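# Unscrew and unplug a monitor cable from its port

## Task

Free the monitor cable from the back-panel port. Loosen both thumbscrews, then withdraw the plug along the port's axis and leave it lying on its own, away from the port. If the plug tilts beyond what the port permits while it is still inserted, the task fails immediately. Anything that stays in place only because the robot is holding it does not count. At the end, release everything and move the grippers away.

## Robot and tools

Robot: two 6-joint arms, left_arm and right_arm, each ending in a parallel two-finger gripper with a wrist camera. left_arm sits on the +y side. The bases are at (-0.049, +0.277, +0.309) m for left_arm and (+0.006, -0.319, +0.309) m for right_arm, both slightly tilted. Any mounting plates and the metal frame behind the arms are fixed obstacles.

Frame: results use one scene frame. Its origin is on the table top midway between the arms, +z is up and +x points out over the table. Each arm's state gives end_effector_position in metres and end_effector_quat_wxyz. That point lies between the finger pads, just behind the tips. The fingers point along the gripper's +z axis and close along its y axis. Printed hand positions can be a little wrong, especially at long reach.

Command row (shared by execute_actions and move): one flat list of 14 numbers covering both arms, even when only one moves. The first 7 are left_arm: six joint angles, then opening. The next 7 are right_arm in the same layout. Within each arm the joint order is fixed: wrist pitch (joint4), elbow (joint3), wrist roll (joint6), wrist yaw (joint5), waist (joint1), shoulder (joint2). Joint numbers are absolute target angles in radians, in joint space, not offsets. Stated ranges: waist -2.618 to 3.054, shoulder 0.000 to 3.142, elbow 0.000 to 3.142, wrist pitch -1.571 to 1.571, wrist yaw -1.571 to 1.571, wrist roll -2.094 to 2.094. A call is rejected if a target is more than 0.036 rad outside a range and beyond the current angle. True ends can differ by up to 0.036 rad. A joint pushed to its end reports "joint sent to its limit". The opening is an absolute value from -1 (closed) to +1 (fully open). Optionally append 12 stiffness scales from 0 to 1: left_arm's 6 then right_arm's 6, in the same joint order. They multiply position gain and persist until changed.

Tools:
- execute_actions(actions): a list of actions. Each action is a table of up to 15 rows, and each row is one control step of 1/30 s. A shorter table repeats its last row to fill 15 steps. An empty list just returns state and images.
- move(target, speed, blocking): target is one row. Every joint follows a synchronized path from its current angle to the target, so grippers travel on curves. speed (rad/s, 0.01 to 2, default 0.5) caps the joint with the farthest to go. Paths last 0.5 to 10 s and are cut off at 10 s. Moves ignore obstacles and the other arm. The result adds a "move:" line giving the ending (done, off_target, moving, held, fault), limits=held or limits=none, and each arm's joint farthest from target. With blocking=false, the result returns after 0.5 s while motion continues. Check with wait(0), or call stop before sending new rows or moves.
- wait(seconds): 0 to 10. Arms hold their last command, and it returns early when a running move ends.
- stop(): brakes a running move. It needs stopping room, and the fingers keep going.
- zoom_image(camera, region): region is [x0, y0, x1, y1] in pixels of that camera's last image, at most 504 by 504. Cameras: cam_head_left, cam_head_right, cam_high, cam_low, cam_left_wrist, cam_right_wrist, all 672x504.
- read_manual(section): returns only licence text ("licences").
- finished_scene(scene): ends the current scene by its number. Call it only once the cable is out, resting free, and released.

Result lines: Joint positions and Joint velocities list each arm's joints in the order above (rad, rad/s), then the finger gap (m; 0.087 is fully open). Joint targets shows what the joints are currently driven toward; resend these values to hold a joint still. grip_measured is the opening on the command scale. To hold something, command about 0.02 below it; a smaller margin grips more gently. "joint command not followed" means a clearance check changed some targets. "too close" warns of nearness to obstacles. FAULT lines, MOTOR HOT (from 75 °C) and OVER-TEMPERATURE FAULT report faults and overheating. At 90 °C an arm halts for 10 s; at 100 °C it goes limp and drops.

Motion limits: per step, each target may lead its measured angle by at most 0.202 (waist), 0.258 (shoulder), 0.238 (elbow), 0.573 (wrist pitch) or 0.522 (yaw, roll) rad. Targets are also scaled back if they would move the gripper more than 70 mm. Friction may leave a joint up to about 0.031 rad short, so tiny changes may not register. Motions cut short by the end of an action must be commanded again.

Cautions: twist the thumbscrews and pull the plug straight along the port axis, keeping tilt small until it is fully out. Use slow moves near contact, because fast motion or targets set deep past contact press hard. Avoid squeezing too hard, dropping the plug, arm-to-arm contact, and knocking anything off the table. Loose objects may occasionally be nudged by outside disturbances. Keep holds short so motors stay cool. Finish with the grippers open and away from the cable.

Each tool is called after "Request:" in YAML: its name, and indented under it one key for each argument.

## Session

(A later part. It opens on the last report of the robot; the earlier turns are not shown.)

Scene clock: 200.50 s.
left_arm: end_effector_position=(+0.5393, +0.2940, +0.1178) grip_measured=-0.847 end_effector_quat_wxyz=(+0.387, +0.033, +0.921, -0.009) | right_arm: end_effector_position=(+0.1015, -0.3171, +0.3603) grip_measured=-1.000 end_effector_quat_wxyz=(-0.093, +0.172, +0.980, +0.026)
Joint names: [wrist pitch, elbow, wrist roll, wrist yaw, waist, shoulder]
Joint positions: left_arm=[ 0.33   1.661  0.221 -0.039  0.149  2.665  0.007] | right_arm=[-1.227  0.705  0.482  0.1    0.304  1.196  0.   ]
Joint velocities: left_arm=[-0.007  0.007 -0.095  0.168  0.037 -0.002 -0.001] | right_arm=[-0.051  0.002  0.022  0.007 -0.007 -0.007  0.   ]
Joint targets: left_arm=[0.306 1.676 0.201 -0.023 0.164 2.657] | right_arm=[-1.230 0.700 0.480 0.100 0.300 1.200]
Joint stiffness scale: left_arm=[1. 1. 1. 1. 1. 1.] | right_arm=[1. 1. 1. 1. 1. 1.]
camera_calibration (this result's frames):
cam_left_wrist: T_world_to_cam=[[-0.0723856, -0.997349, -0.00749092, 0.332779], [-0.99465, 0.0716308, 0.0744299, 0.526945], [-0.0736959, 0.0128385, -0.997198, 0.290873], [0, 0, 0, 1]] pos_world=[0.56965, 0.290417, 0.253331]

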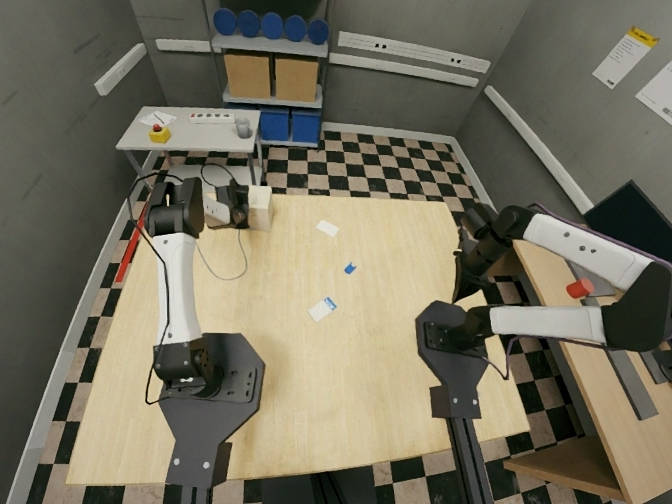

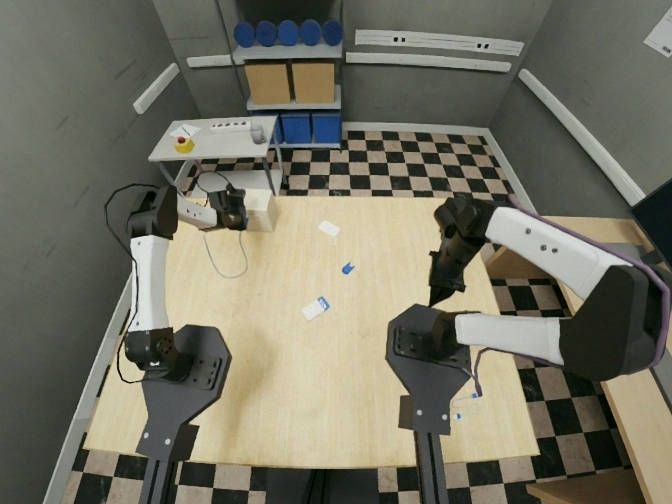

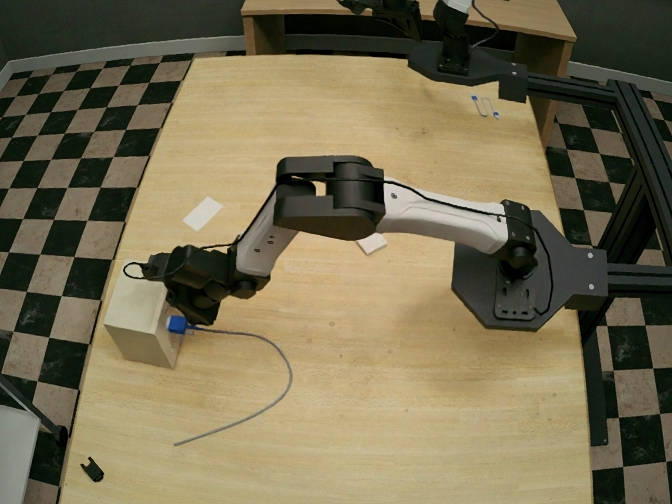

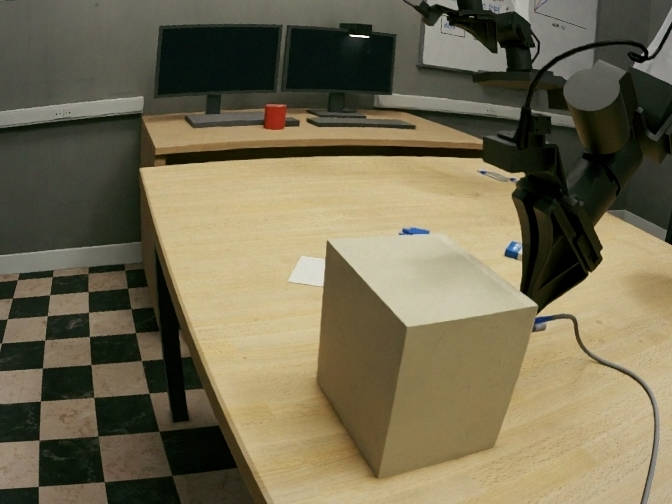

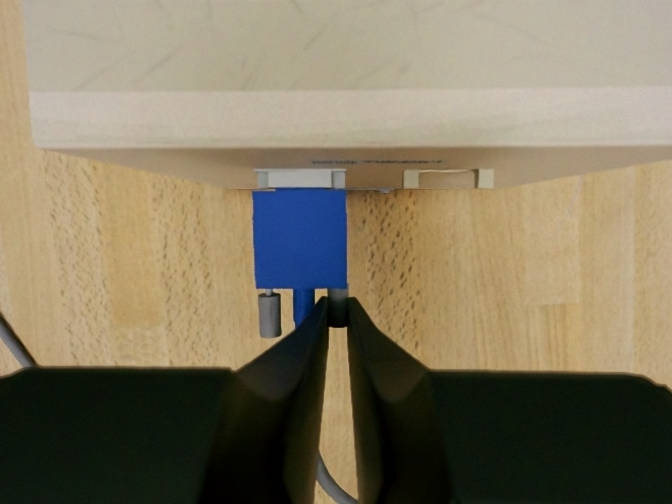

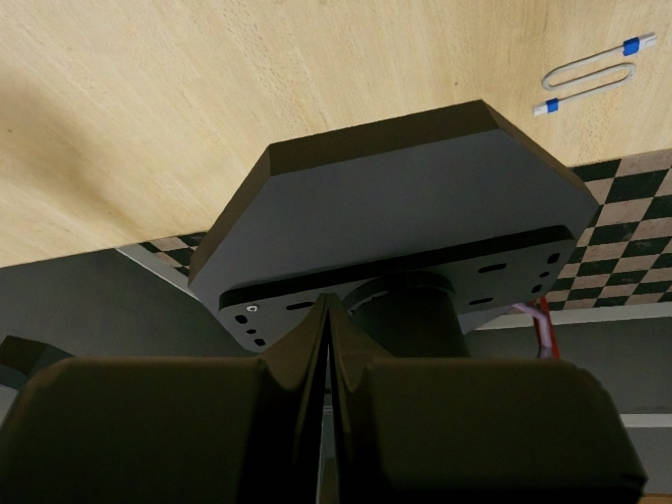

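Request:
execute_actions:
  actions:
    - [[0.33,1.661,0.21,-0.035,0.155,2.665,-0.8,-1.23,0.7,0.48,0.1,0.3,1.2,-1],[0.33,1.661,0.21,-0.035,0.155,2.665,-0.8,-1.23,0.7,0.48,0.1,0.3,1.2,-1],[0.33,1.661,0.21,-0.035,0.155,2.665,-0.8,-1.23,0.7,0.48,0.1,0.3,1.2,-1],[0.335,1.64,0.21,-0.035,0.155,2.658,-0.8,-1.23,0.7,0.48,0.1,0.3,1.2,-1],[0.34,1.63,0.21,-0.035,0.155,2.654,-0.8,-1.23,0.7,0.48,0.1,0.3,1.2,-1],[0.345,1.62,0.21,-0.035,0.156,2.65,-0.8,-1.23,0.7,0.48,0.1,0.3,1.2,-1],[0.35,1.61,0.21,-0.035,0.157,2.646,-0.8,-1.23,0.7,0.48,0.1,0.3,1.2,-1],[0.356,1.6,0.21,-0.035,0.158,2.642,-0.8,-1.23,0.7,0.48,0.1,0.3,1.2,-1],[0.362,1.59,0.21,-0.035,0.159,2.638,-0.8,-1.23,0.7,0.48,0.1,0.3,1.2,-1],[0.368,1.58,0.21,-0.035,0.16,2.634,-0.8,-1.23,0.7,0.48,0.1,0.3,1.2,-1],[0.374,1.57,0.21,-0.035,0.16,2.63,-0.8,-1.23,0.7,0.48,0.1,0.3,1.2,-1],[0.38,1.56,0.21,-0.035,0.16,2.626,-0.8,-1.23,0.7,0.48,0.1,0.3,1.2,-1],[0.386,1.55,0.21,-0.035,0.16,2.622,-0.8,-1.23,0.7,0.48,0.1,0.3,1.2,-1]]
    - [[0.386,1.55,0.21,-0.035,0.16,2.622,-0.8,-1.23,0.7,0.48,0.1,0.3,1.2,-1]]

Scene clock: 202.17 s.
left_arm: end_effector_position=(+0.5225, +0.2923, +0.1154) grip_measured=-0.800 end_effector_quat_wxyz=(+0.384, +0.029, +0.923, -0.015) | right_arm: end_effector_position=(+0.1015, -0.3171, +0.3603) grip_measured=-1.000 end_effector_quat_wxyz=(-0.093, +0.172, +0.980, +0.026)
Joint names: [wrist pitch, elbow, wrist roll, wrist yaw, waist, shoulder]
Joint positions: left_arm=[ 0.38   1.568  0.209 -0.031  0.152  2.632  0.009] | right_arm=[-1.227  0.705  0.482  0.1    0.304  1.196  0.   ]
Joint velocities: left_arm=[ 0.037 -0.012 -0.007 -0.051 -0.012  0.002 -0.001] | right_arm=[-0.022 -0.002 -0.007  0.037 -0.002  0.002  0.   ]
Joint targets: left_arm=[0.386 1.550 0.210 -0.035 0.160 2.622] | right_arm=[-1.230 0.700 0.480 0.100 0.300 1.200]
Joint stiffness scale: left_arm=[1. 1. 1. 1. 1. 1.] | right_arm=[1. 1. 1. 1. 1. 1.]
camera_calibration (this result's frames):
cam_left_wrist: T_world_to_cam=[[-0.0686406, -0.997614, 0.00737188, 0.326222], [-0.994235, 0.0690145, 0.0820654, 0.510234], [-0.0823784, -0.00169636, -0.9966, 0.295961], [0, 0, 0, 1]] pos_world=[0.554065, 0.290732, 0.250678]

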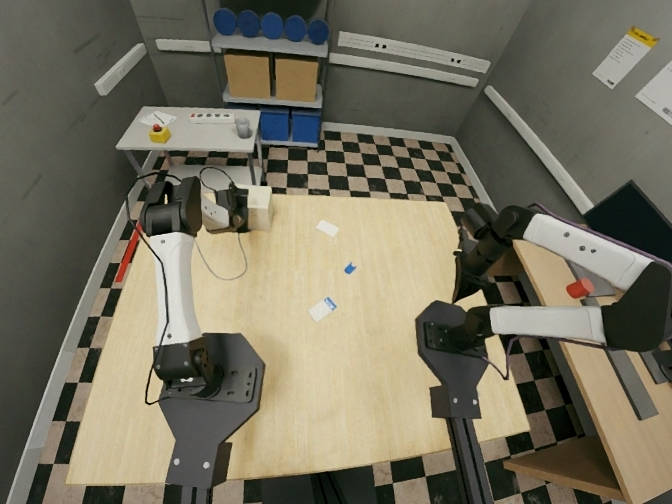

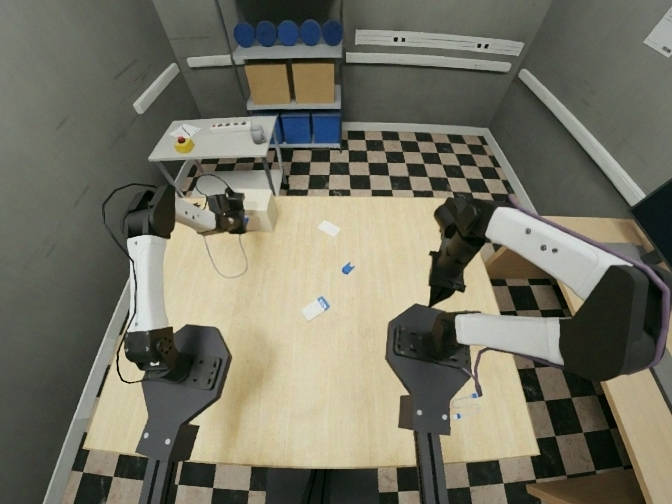

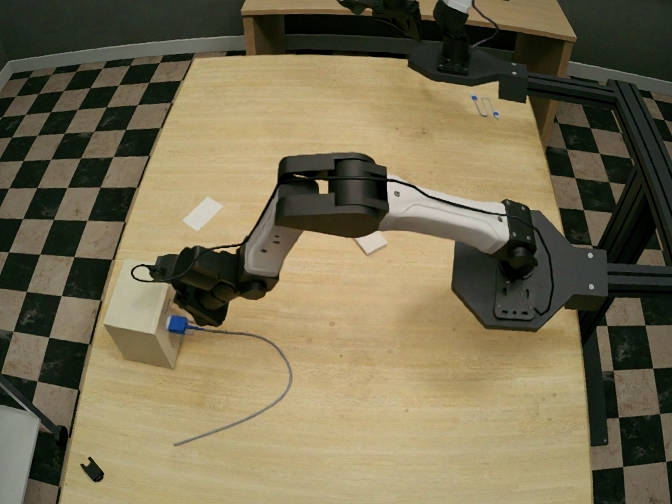

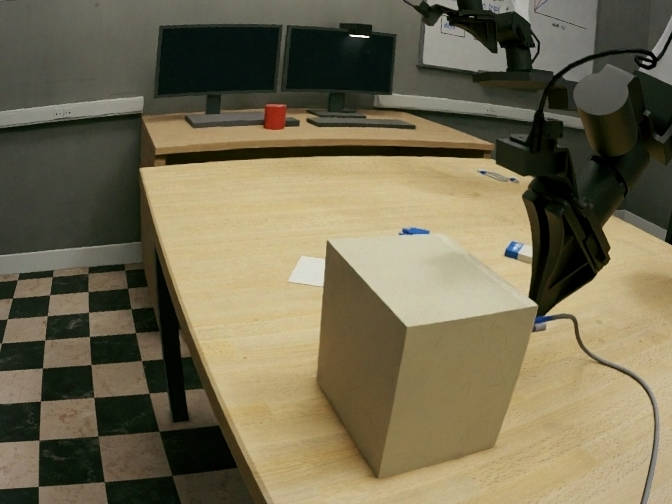

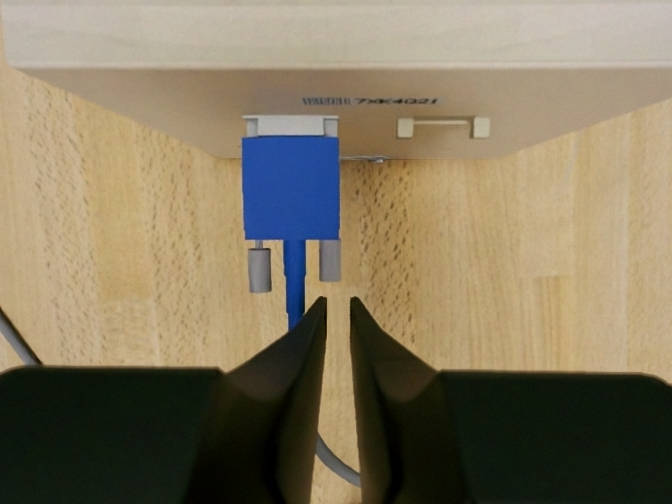

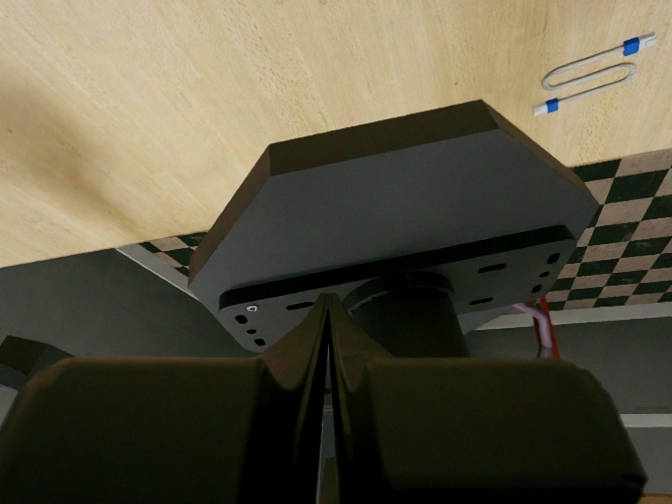

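Request:
move:
  target: [0.33,1.53,0.21,-0.035,0.16,2.572,-0.8,-1.23,0.7,0.48,0.1,0.3,1.2,-1]
  speed: 0.2

Request:
move:
  target: [0.29,1.66,0.231,-0.008,0.182,2.635,0.2,-1.23,0.7,0.48,0.1,0.3,1.2,-1]
  speed: 0.3

Request:
move:
  target: [0.334,1.69,0.231,-0.008,0.187,2.703,0.2,-1.23,0.7,0.48,0.1,0.3,1.2,-1]
  speed: 0.2

Scene clock: 203.67 s.
left_arm: end_effector_position=(+0.5245, +0.2958, +0.1344) grip_measured=-0.800 end_effector_quat_wxyz=(+0.386, +0.029, +0.922, -0.014) | right_arm: end_effector_position=(+0.1015, -0.3171, +0.3603) grip_measured=-1.000 end_effector_quat_wxyz=(-0.093, +0.172, +0.980, +0.026)
Joint names: [wrist pitch, elbow, wrist roll, wrist yaw, waist, shoulder]
Joint positions: left_arm=[ 0.349  1.549  0.209 -0.031  0.152  2.577  0.009] | right_arm=[-1.227  0.705  0.482  0.1    0.304  1.196  0.   ]
Joint velocities: left_arm=[ 0.066 -0.002 -0.022  0.051  0.007  0.012  0.   ] | right_arm=[-0.007 -0.007  0.007  0.022 -0.002  0.002  0.   ]
Joint targets: left_arm=[0.330 1.530 0.210 -0.035 0.160 2.572] | right_arm=[-1.230 0.700 0.480 0.100 0.300 1.200]
Joint stiffness scale: left_arm=[1. 1. 1. 1. 1. 1.] | right_arm=[1. 1. 1. 1. 1. 1.]
move: done; limits=none; left_arm: farthest joint: the elbow, 0.019 radians from its target (0.038 radians at the start); right_arm: farthest joint: the elbow, 0.005 radians from its target (0.005 radians at the start)
camera_calibration (this result's frames):
cam_left_wrist: T_world_to_cam=[[-0.0677515, -0.99768, 0.00669015, 0.329342], [-0.994715, 0.0680656, 0.0768673, 0.511608], [-0.0771443, -0.00144692, -0.997019, 0.312352], [0, 0, 0, 1]] pos_world=[0.555314, 0.294207, 0.269892]

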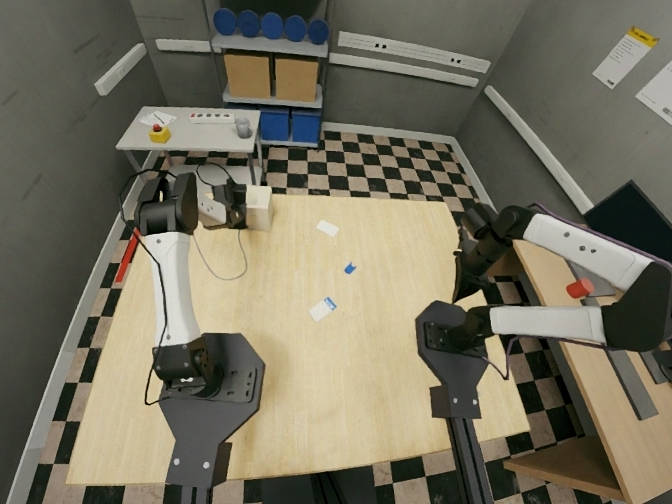

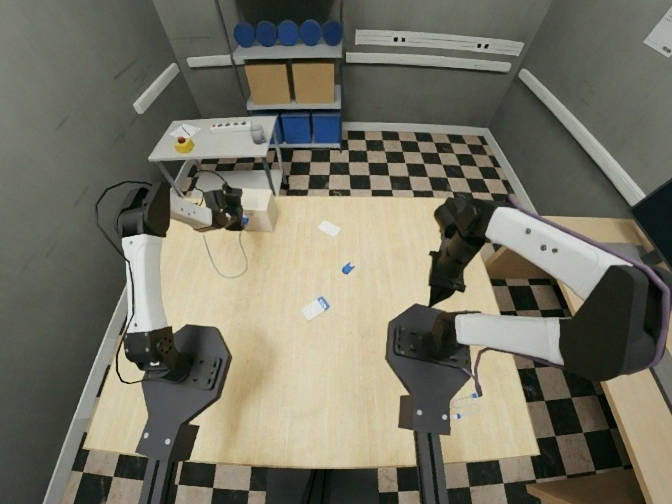

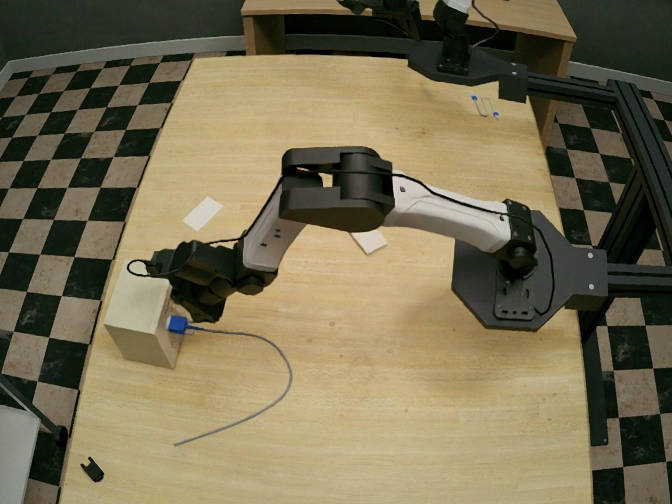

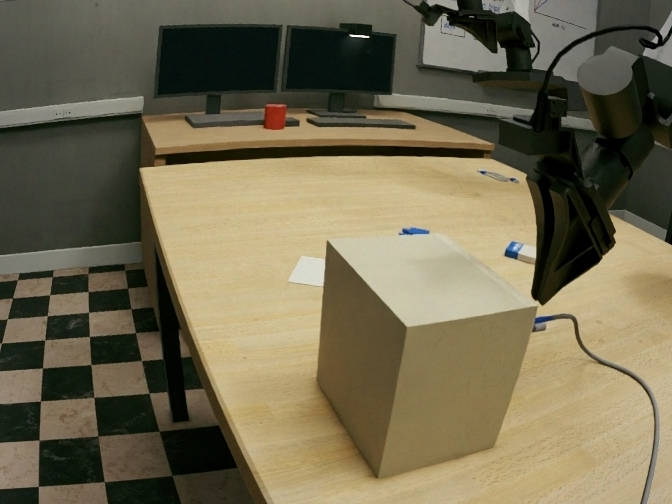

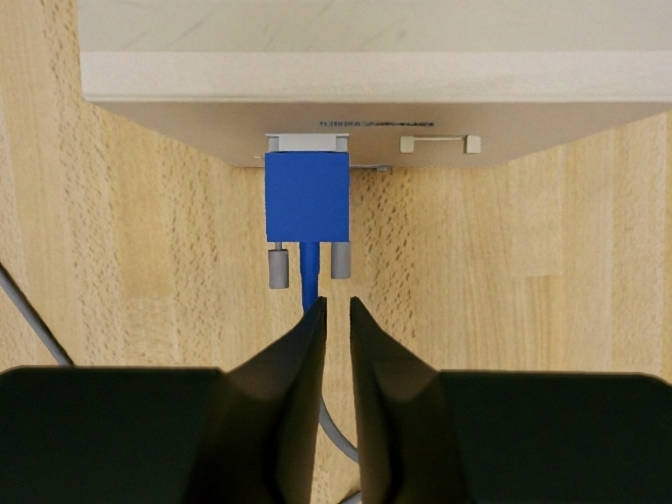

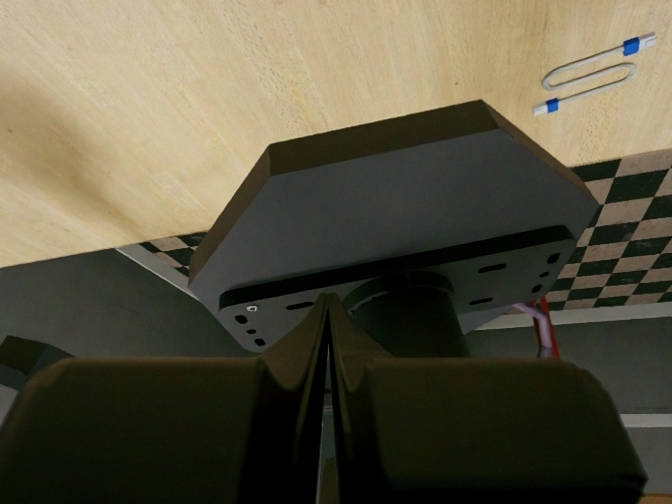

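Scene clock: 204.63 s.
left_arm: end_effector_position=(+0.5424, +0.3098, +0.1351) grip_measured=+0.200 end_effector_quat_wxyz=(+0.393, +0.027, +0.919, -0.010) | right_arm: end_effector_position=(+0.1015, -0.3171, +0.3603) grip_measured=-1.000 end_effector_quat_wxyz=(-0.093, +0.172, +0.980, +0.026)
Joint names: [wrist pitch, elbow, wrist roll, wrist yaw, waist, shoulder]
Joint positions: left_arm=[ 0.309  1.645  0.225 -0.019  0.175  2.616  0.052] | right_arm=[-1.227  0.705  0.482  0.1    0.304  1.196  0.   ]
Joint velocities: left_arm=[-0.051  0.002 -0.007 -0.051  0.002 -0.002  0.001] | right_arm=[ 0.051 -0.002 -0.095 -0.007 -0.002 -0.012  0.   ]
Joint targets: left_arm=[0.290 1.660 0.231 -0.008 0.182 2.635] | right_arm=[-1.230 0.700 0.480 0.100 0.300 1.200]
Joint stiffness scale: left_arm=[1. 1. 1. 1. 1. 1.] | right_arm=[1. 1. 1. 1. 1. 1.]
move: done; limits=none; left_arm: farthest joint: the shoulder, 0.019 radians from its target (0.058 radians at the start); right_arm: farthest joint: the elbow, 0.005 radians from its target (0.005 radians at the start)
camera_calibration (this result's frames):
cam_left_wrist: T_world_to_cam=[[-0.0617142, -0.998094, -0.000334959, 0.342332], [-0.996213, 0.0615773, 0.0613801, 0.533304], [-0.0612424, 0.00412171, -0.998114, 0.304183], [0, 0, 0, 1]] pos_world=[0.57104, 0.307586, 0.270989]

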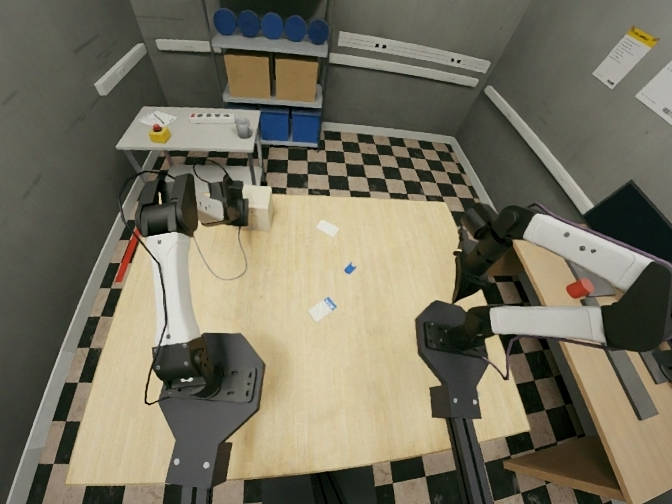

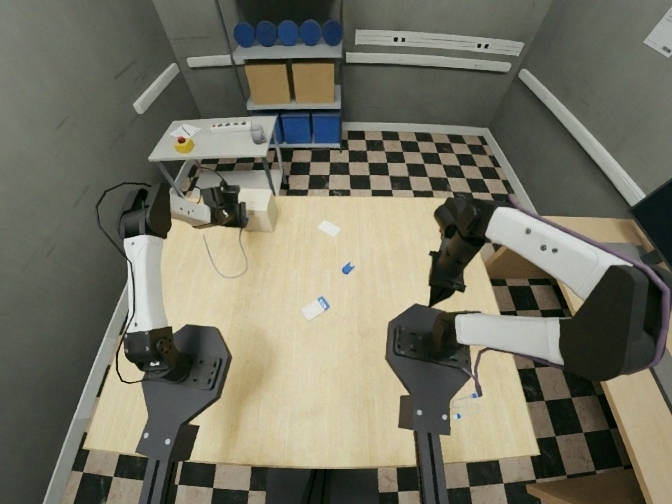

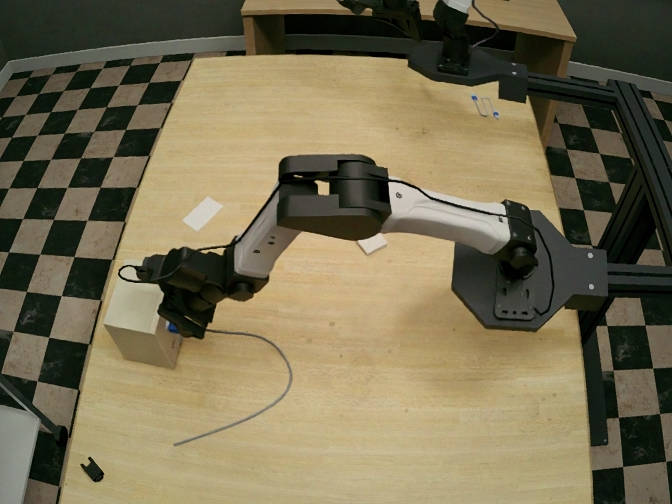

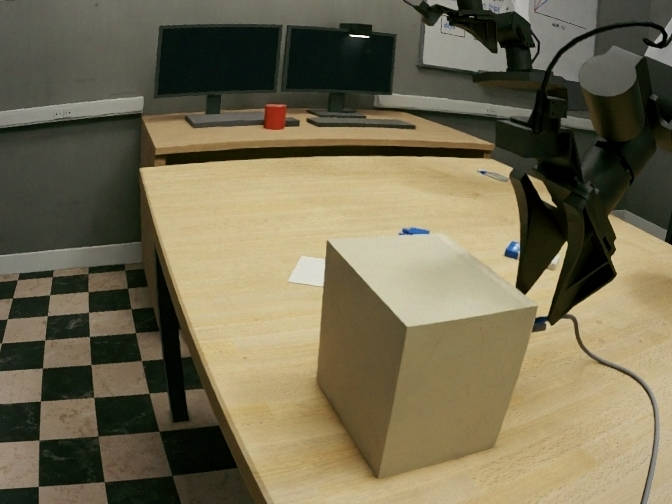

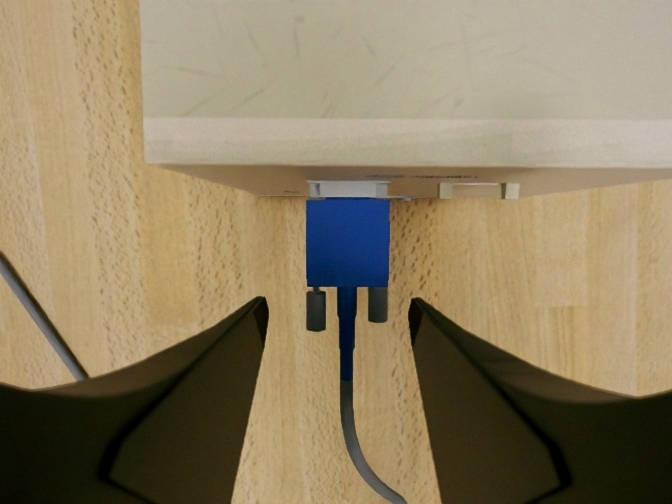

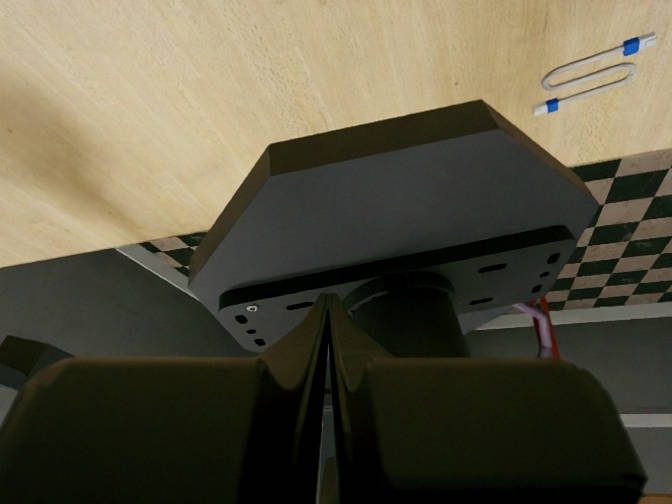

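Scene clock: 205.60 s.
left_arm: end_effector_position=(+0.5352, +0.3039, +0.1055) grip_measured=+0.200 end_effector_quat_wxyz=(+0.380, +0.029, +0.924, -0.012) | right_arm: end_effector_position=(+0.1015, -0.3171, +0.3603) grip_measured=-1.000 end_effector_quat_wxyz=(-0.093, +0.172, +0.980, +0.026)
Joint names: [wrist pitch, elbow, wrist roll, wrist yaw, waist, shoulder]
Joint positions: left_arm=[ 0.328  1.672  0.225 -0.018  0.175  2.69   0.052] | right_arm=[-1.227  0.705  0.482  0.1    0.304  1.196  0.   ]
Joint velocities: left_arm=[-0.037 -0.002 -0.037 -0.022  0.007  0.017 -0.001] | right_arm=[-0.007 -0.022 -0.007 -0.066  0.002 -0.007  0.   ]
Joint targets: left_arm=[0.334 1.690 0.231 -0.008 0.187 2.703] | right_arm=[-1.230 0.700 0.480 0.100 0.300 1.200]
Joint stiffness scale: left_arm=[1. 1. 1. 1. 1. 1.] | right_arm=[1. 1. 1. 1. 1. 1.]
move: done; limits=none; left_arm: farthest joint: the elbow, 0.018 radians from its target (0.045 radians at the start); right_arm: farthest joint: the elbow, 0.005 radians from its target (0.005 radians at the start)
camera_calibration (this result's frames):
cam_left_wrist: T_world_to_cam=[[-0.0670878, -0.99774, 0.00385624, 0.338383], [-0.993757, 0.0671643, 0.0890878, 0.522382], [-0.0891455, 0.00214454, -0.996016, 0.289536], [0, 0, 0, 1]] pos_world=[0.567633, 0.301912, 0.24054]

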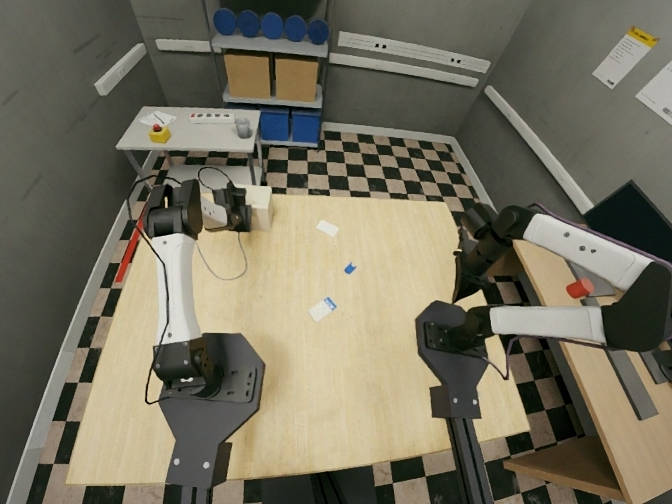

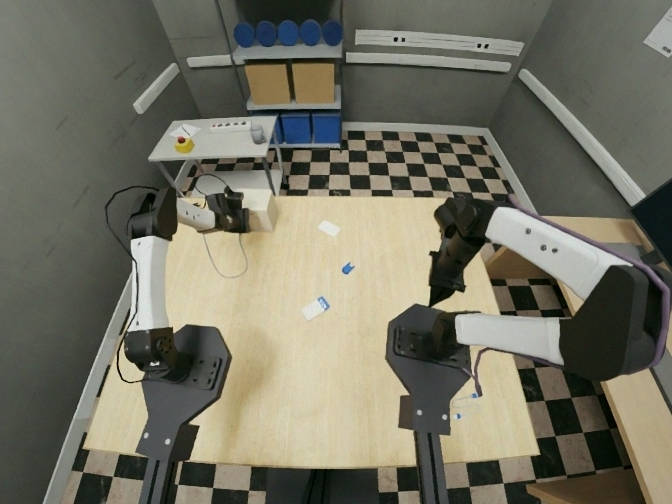

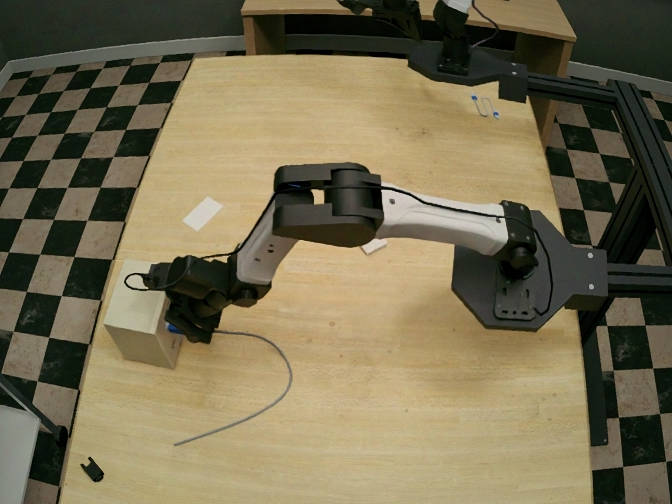

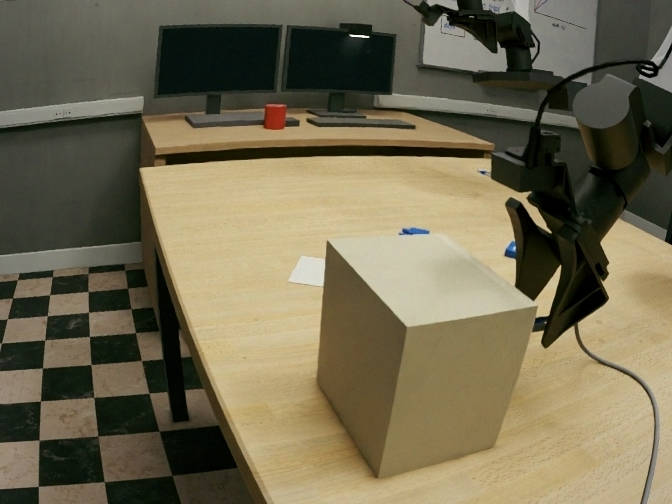

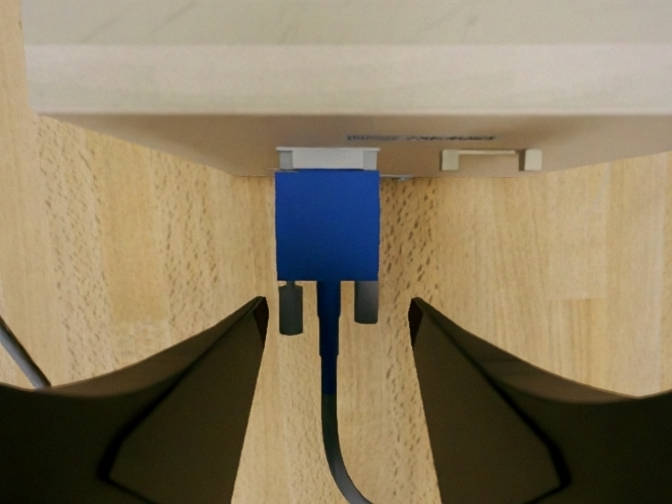

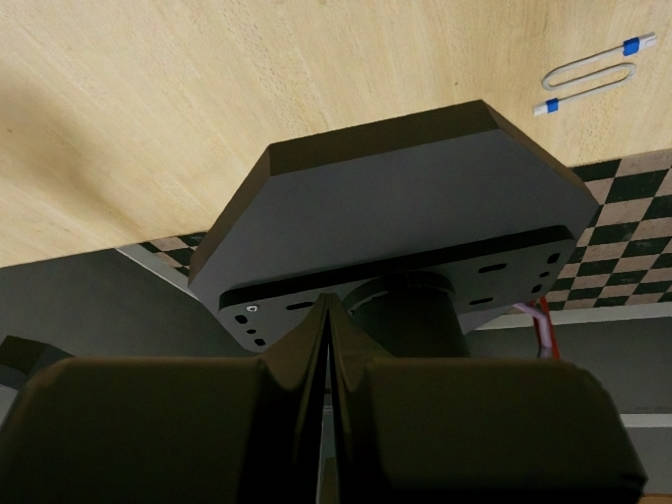

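Request:
execute_actions:
  actions:
    - [[0.351,1.685,0.228,-0.042,0.185,2.69,-0.1,-1.23,0.7,0.48,0.1,0.3,1.2,-1],[0.351,1.685,0.228,-0.042,0.185,2.69,-0.1,-1.23,0.7,0.48,0.1,0.3,1.2,-1],[0.351,1.685,0.228,-0.042,0.185,2.69,-0.1,-1.23,0.7,0.48,0.1,0.3,1.2,-1],[0.351,1.685,0.228,-0.042,0.185,2.69,-0.1,-1.23,0.7,0.48,0.1,0.3,1.2,-1],[0.351,1.685,0.228,-0.042,0.185,2.69,-0.1,-1.23,0.7,0.48,0.1,0.3,1.2,-1],[0.351,1.685,0.228,-0.042,0.185,2.69,-0.18,-1.23,0.7,0.48,0.1,0.3,1.2,-1],[0.351,1.685,0.228,-0.042,0.185,2.69,-0.22,-1.23,0.7,0.48,0.1,0.3,1.2,-1],[0.351,1.685,0.228,-0.042,0.185,2.69,-0.25,-1.23,0.7,0.48,0.1,0.3,1.2,-1],[0.351,1.685,0.228,-0.042,0.185,2.69,-0.28,-1.23,0.7,0.48,0.1,0.3,1.2,-1],[0.351,1.685,0.228,-0.042,0.185,2.69,-0.31,-1.23,0.7,0.48,0.1,0.3,1.2,-1],[0.351,1.685,0.228,-0.042,0.185,2.685,-0.4,-1.23,0.7,0.48,0.1,0.3,1.2,-1]]
    - [[0.33,1.688,0.205,0.001,0.187,2.68,-0.4,-1.23,0.7,0.48,0.1,0.3,1.2,-1],[0.318,1.692,0.19,0.024,0.192,2.678,-0.4,-1.23,0.7,0.48,0.1,0.3,1.2,-1],[0.31,1.695,0.176,0.048,0.199,2.677,-0.4,-1.23,0.7,0.48,0.1,0.3,1.2,-1],[0.3,1.70,0.162,0.072,0.206,2.676,-0.4,-1.23,0.7,0.48,0.1,0.3,1.2,-1],[0.291,1.704,0.148,0.096,0.213,2.676,-0.4,-1.23,0.7,0.48,0.1,0.3,1.2,-1],[0.282,1.708,0.134,0.12,0.22,2.676,-0.4,-1.23,0.7,0.48,0.1,0.3,1.2,-1],[0.274,1.714,0.12,0.143,0.228,2.677,-0.4,-1.23,0.7,0.48,0.1,0.3,1.2,-1],[0.265,1.719,0.106,0.167,0.235,2.678,-0.4,-1.23,0.7,0.48,0.1,0.3,1.2,-1],[0.257,1.724,0.093,0.191,0.243,2.68,-0.4,-1.23,0.7,0.48,0.1,0.3,1.2,-1],[0.249,1.731,0.08,0.215,0.251,2.685,-0.4,-1.23,0.7,0.48,0.1,0.3,1.2,-1],[0.242,1.738,0.067,0.239,0.259,2.69,-0.4,-1.23,0.7,0.48,0.1,0.3,1.2,-1],[0.234,1.744,0.054,0.263,0.267,2.695,-0.4,-1.23,0.7,0.48,0.1,0.3,1.2,-1],[0.227,1.752,0.041,0.288,0.276,2.70,-0.4,-1.23,0.7,0.48,0.1,0.3,1.2,-1]]

Scene clock: 207.80 s.
left_arm: end_effector_position=(+0.5379, +0.3066, +0.1126) grip_measured=-0.320 end_effector_quat_wxyz=(+0.377, -0.027, +0.916, -0.136) | right_arm: end_effector_position=(+0.1015, -0.3171, +0.3603) grip_measured=-1.000 end_effector_quat_wxyz=(-0.093, +0.172, +0.980, +0.026)
Joint names: [wrist pitch, elbow, wrist roll, wrist yaw, waist, shoulder]
Joint positions: left_arm=[0.245 1.728 0.083 0.231 0.259 2.69  0.03 ] | right_arm=[-1.227  0.705  0.482  0.1    0.304  1.196  0.   ]
Joint velocities: left_arm=[-0.11   0.076 -0.286  0.432  0.115 -0.002 -0.   ] | right_arm=[-0.051 -0.017 -0.007 -0.066  0.012 -0.007  0.   ]
Joint targets: left_arm=[0.227 1.752 0.041 0.288 0.276 2.700] | right_arm=[-1.230 0.700 0.480 0.100 0.300 1.200]
Joint stiffness scale: left_arm=[1. 1. 1. 1. 1. 1.] | right_arm=[1. 1. 1. 1. 1. 1.]
camera_calibration (this result's frames):
cam_left_wrist: T_world_to_cam=[[-0.0568357, -0.960301, 0.273116, 0.293896], [-0.993659, 0.0809909, 0.07799, 0.521225], [-0.0970137, -0.266951, -0.958815, 0.379421], [0, 0, 0, 1]] pos_world=[0.571433, 0.341301, 0.242877]

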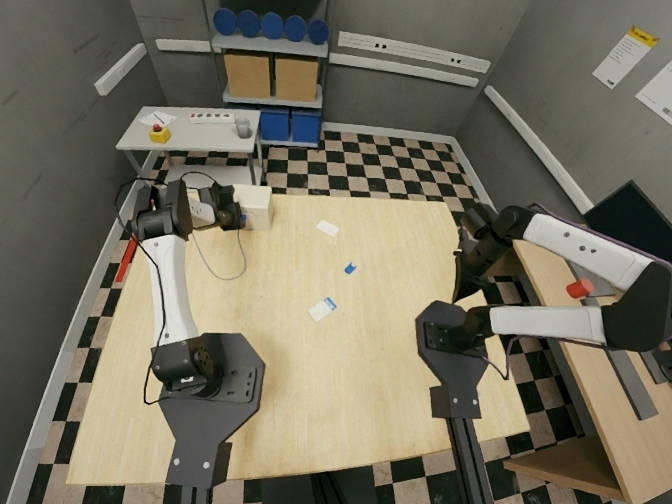

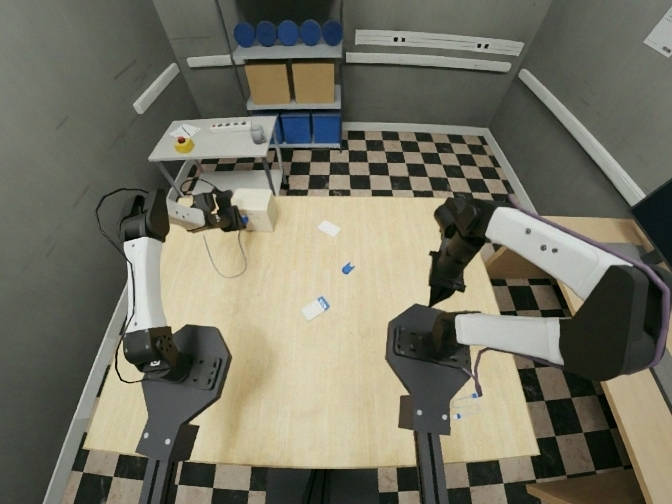

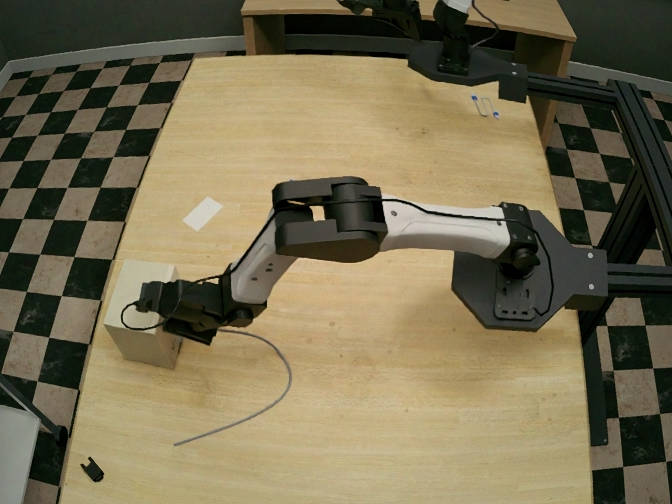

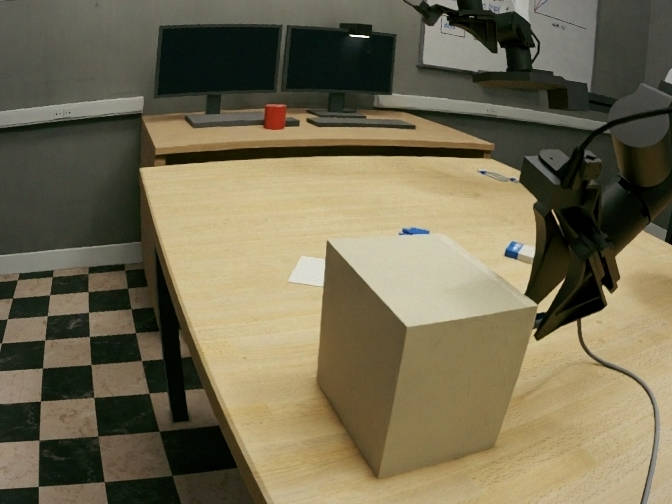

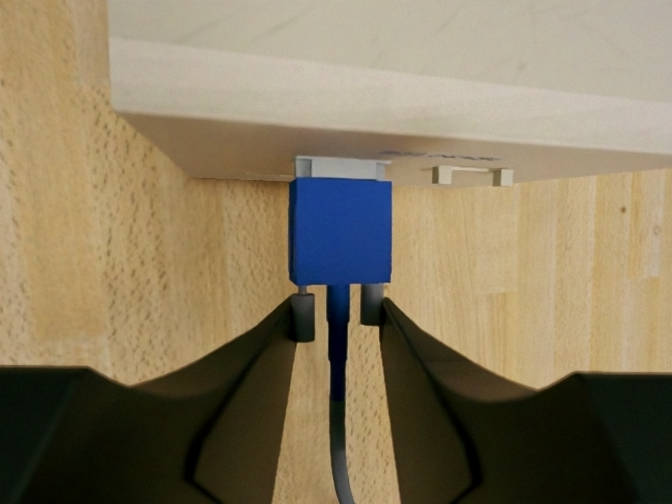

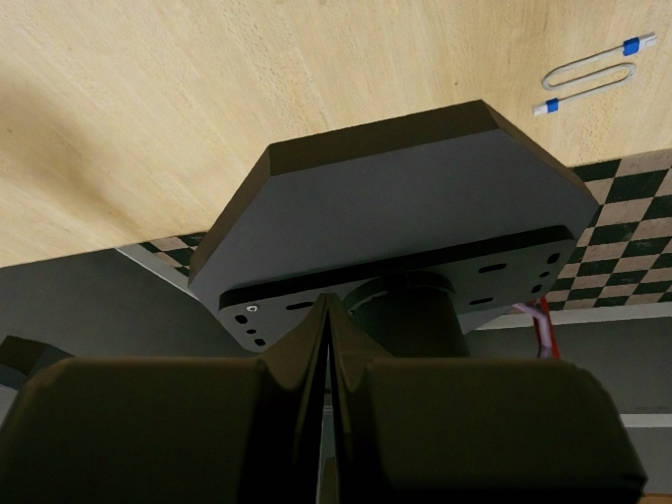

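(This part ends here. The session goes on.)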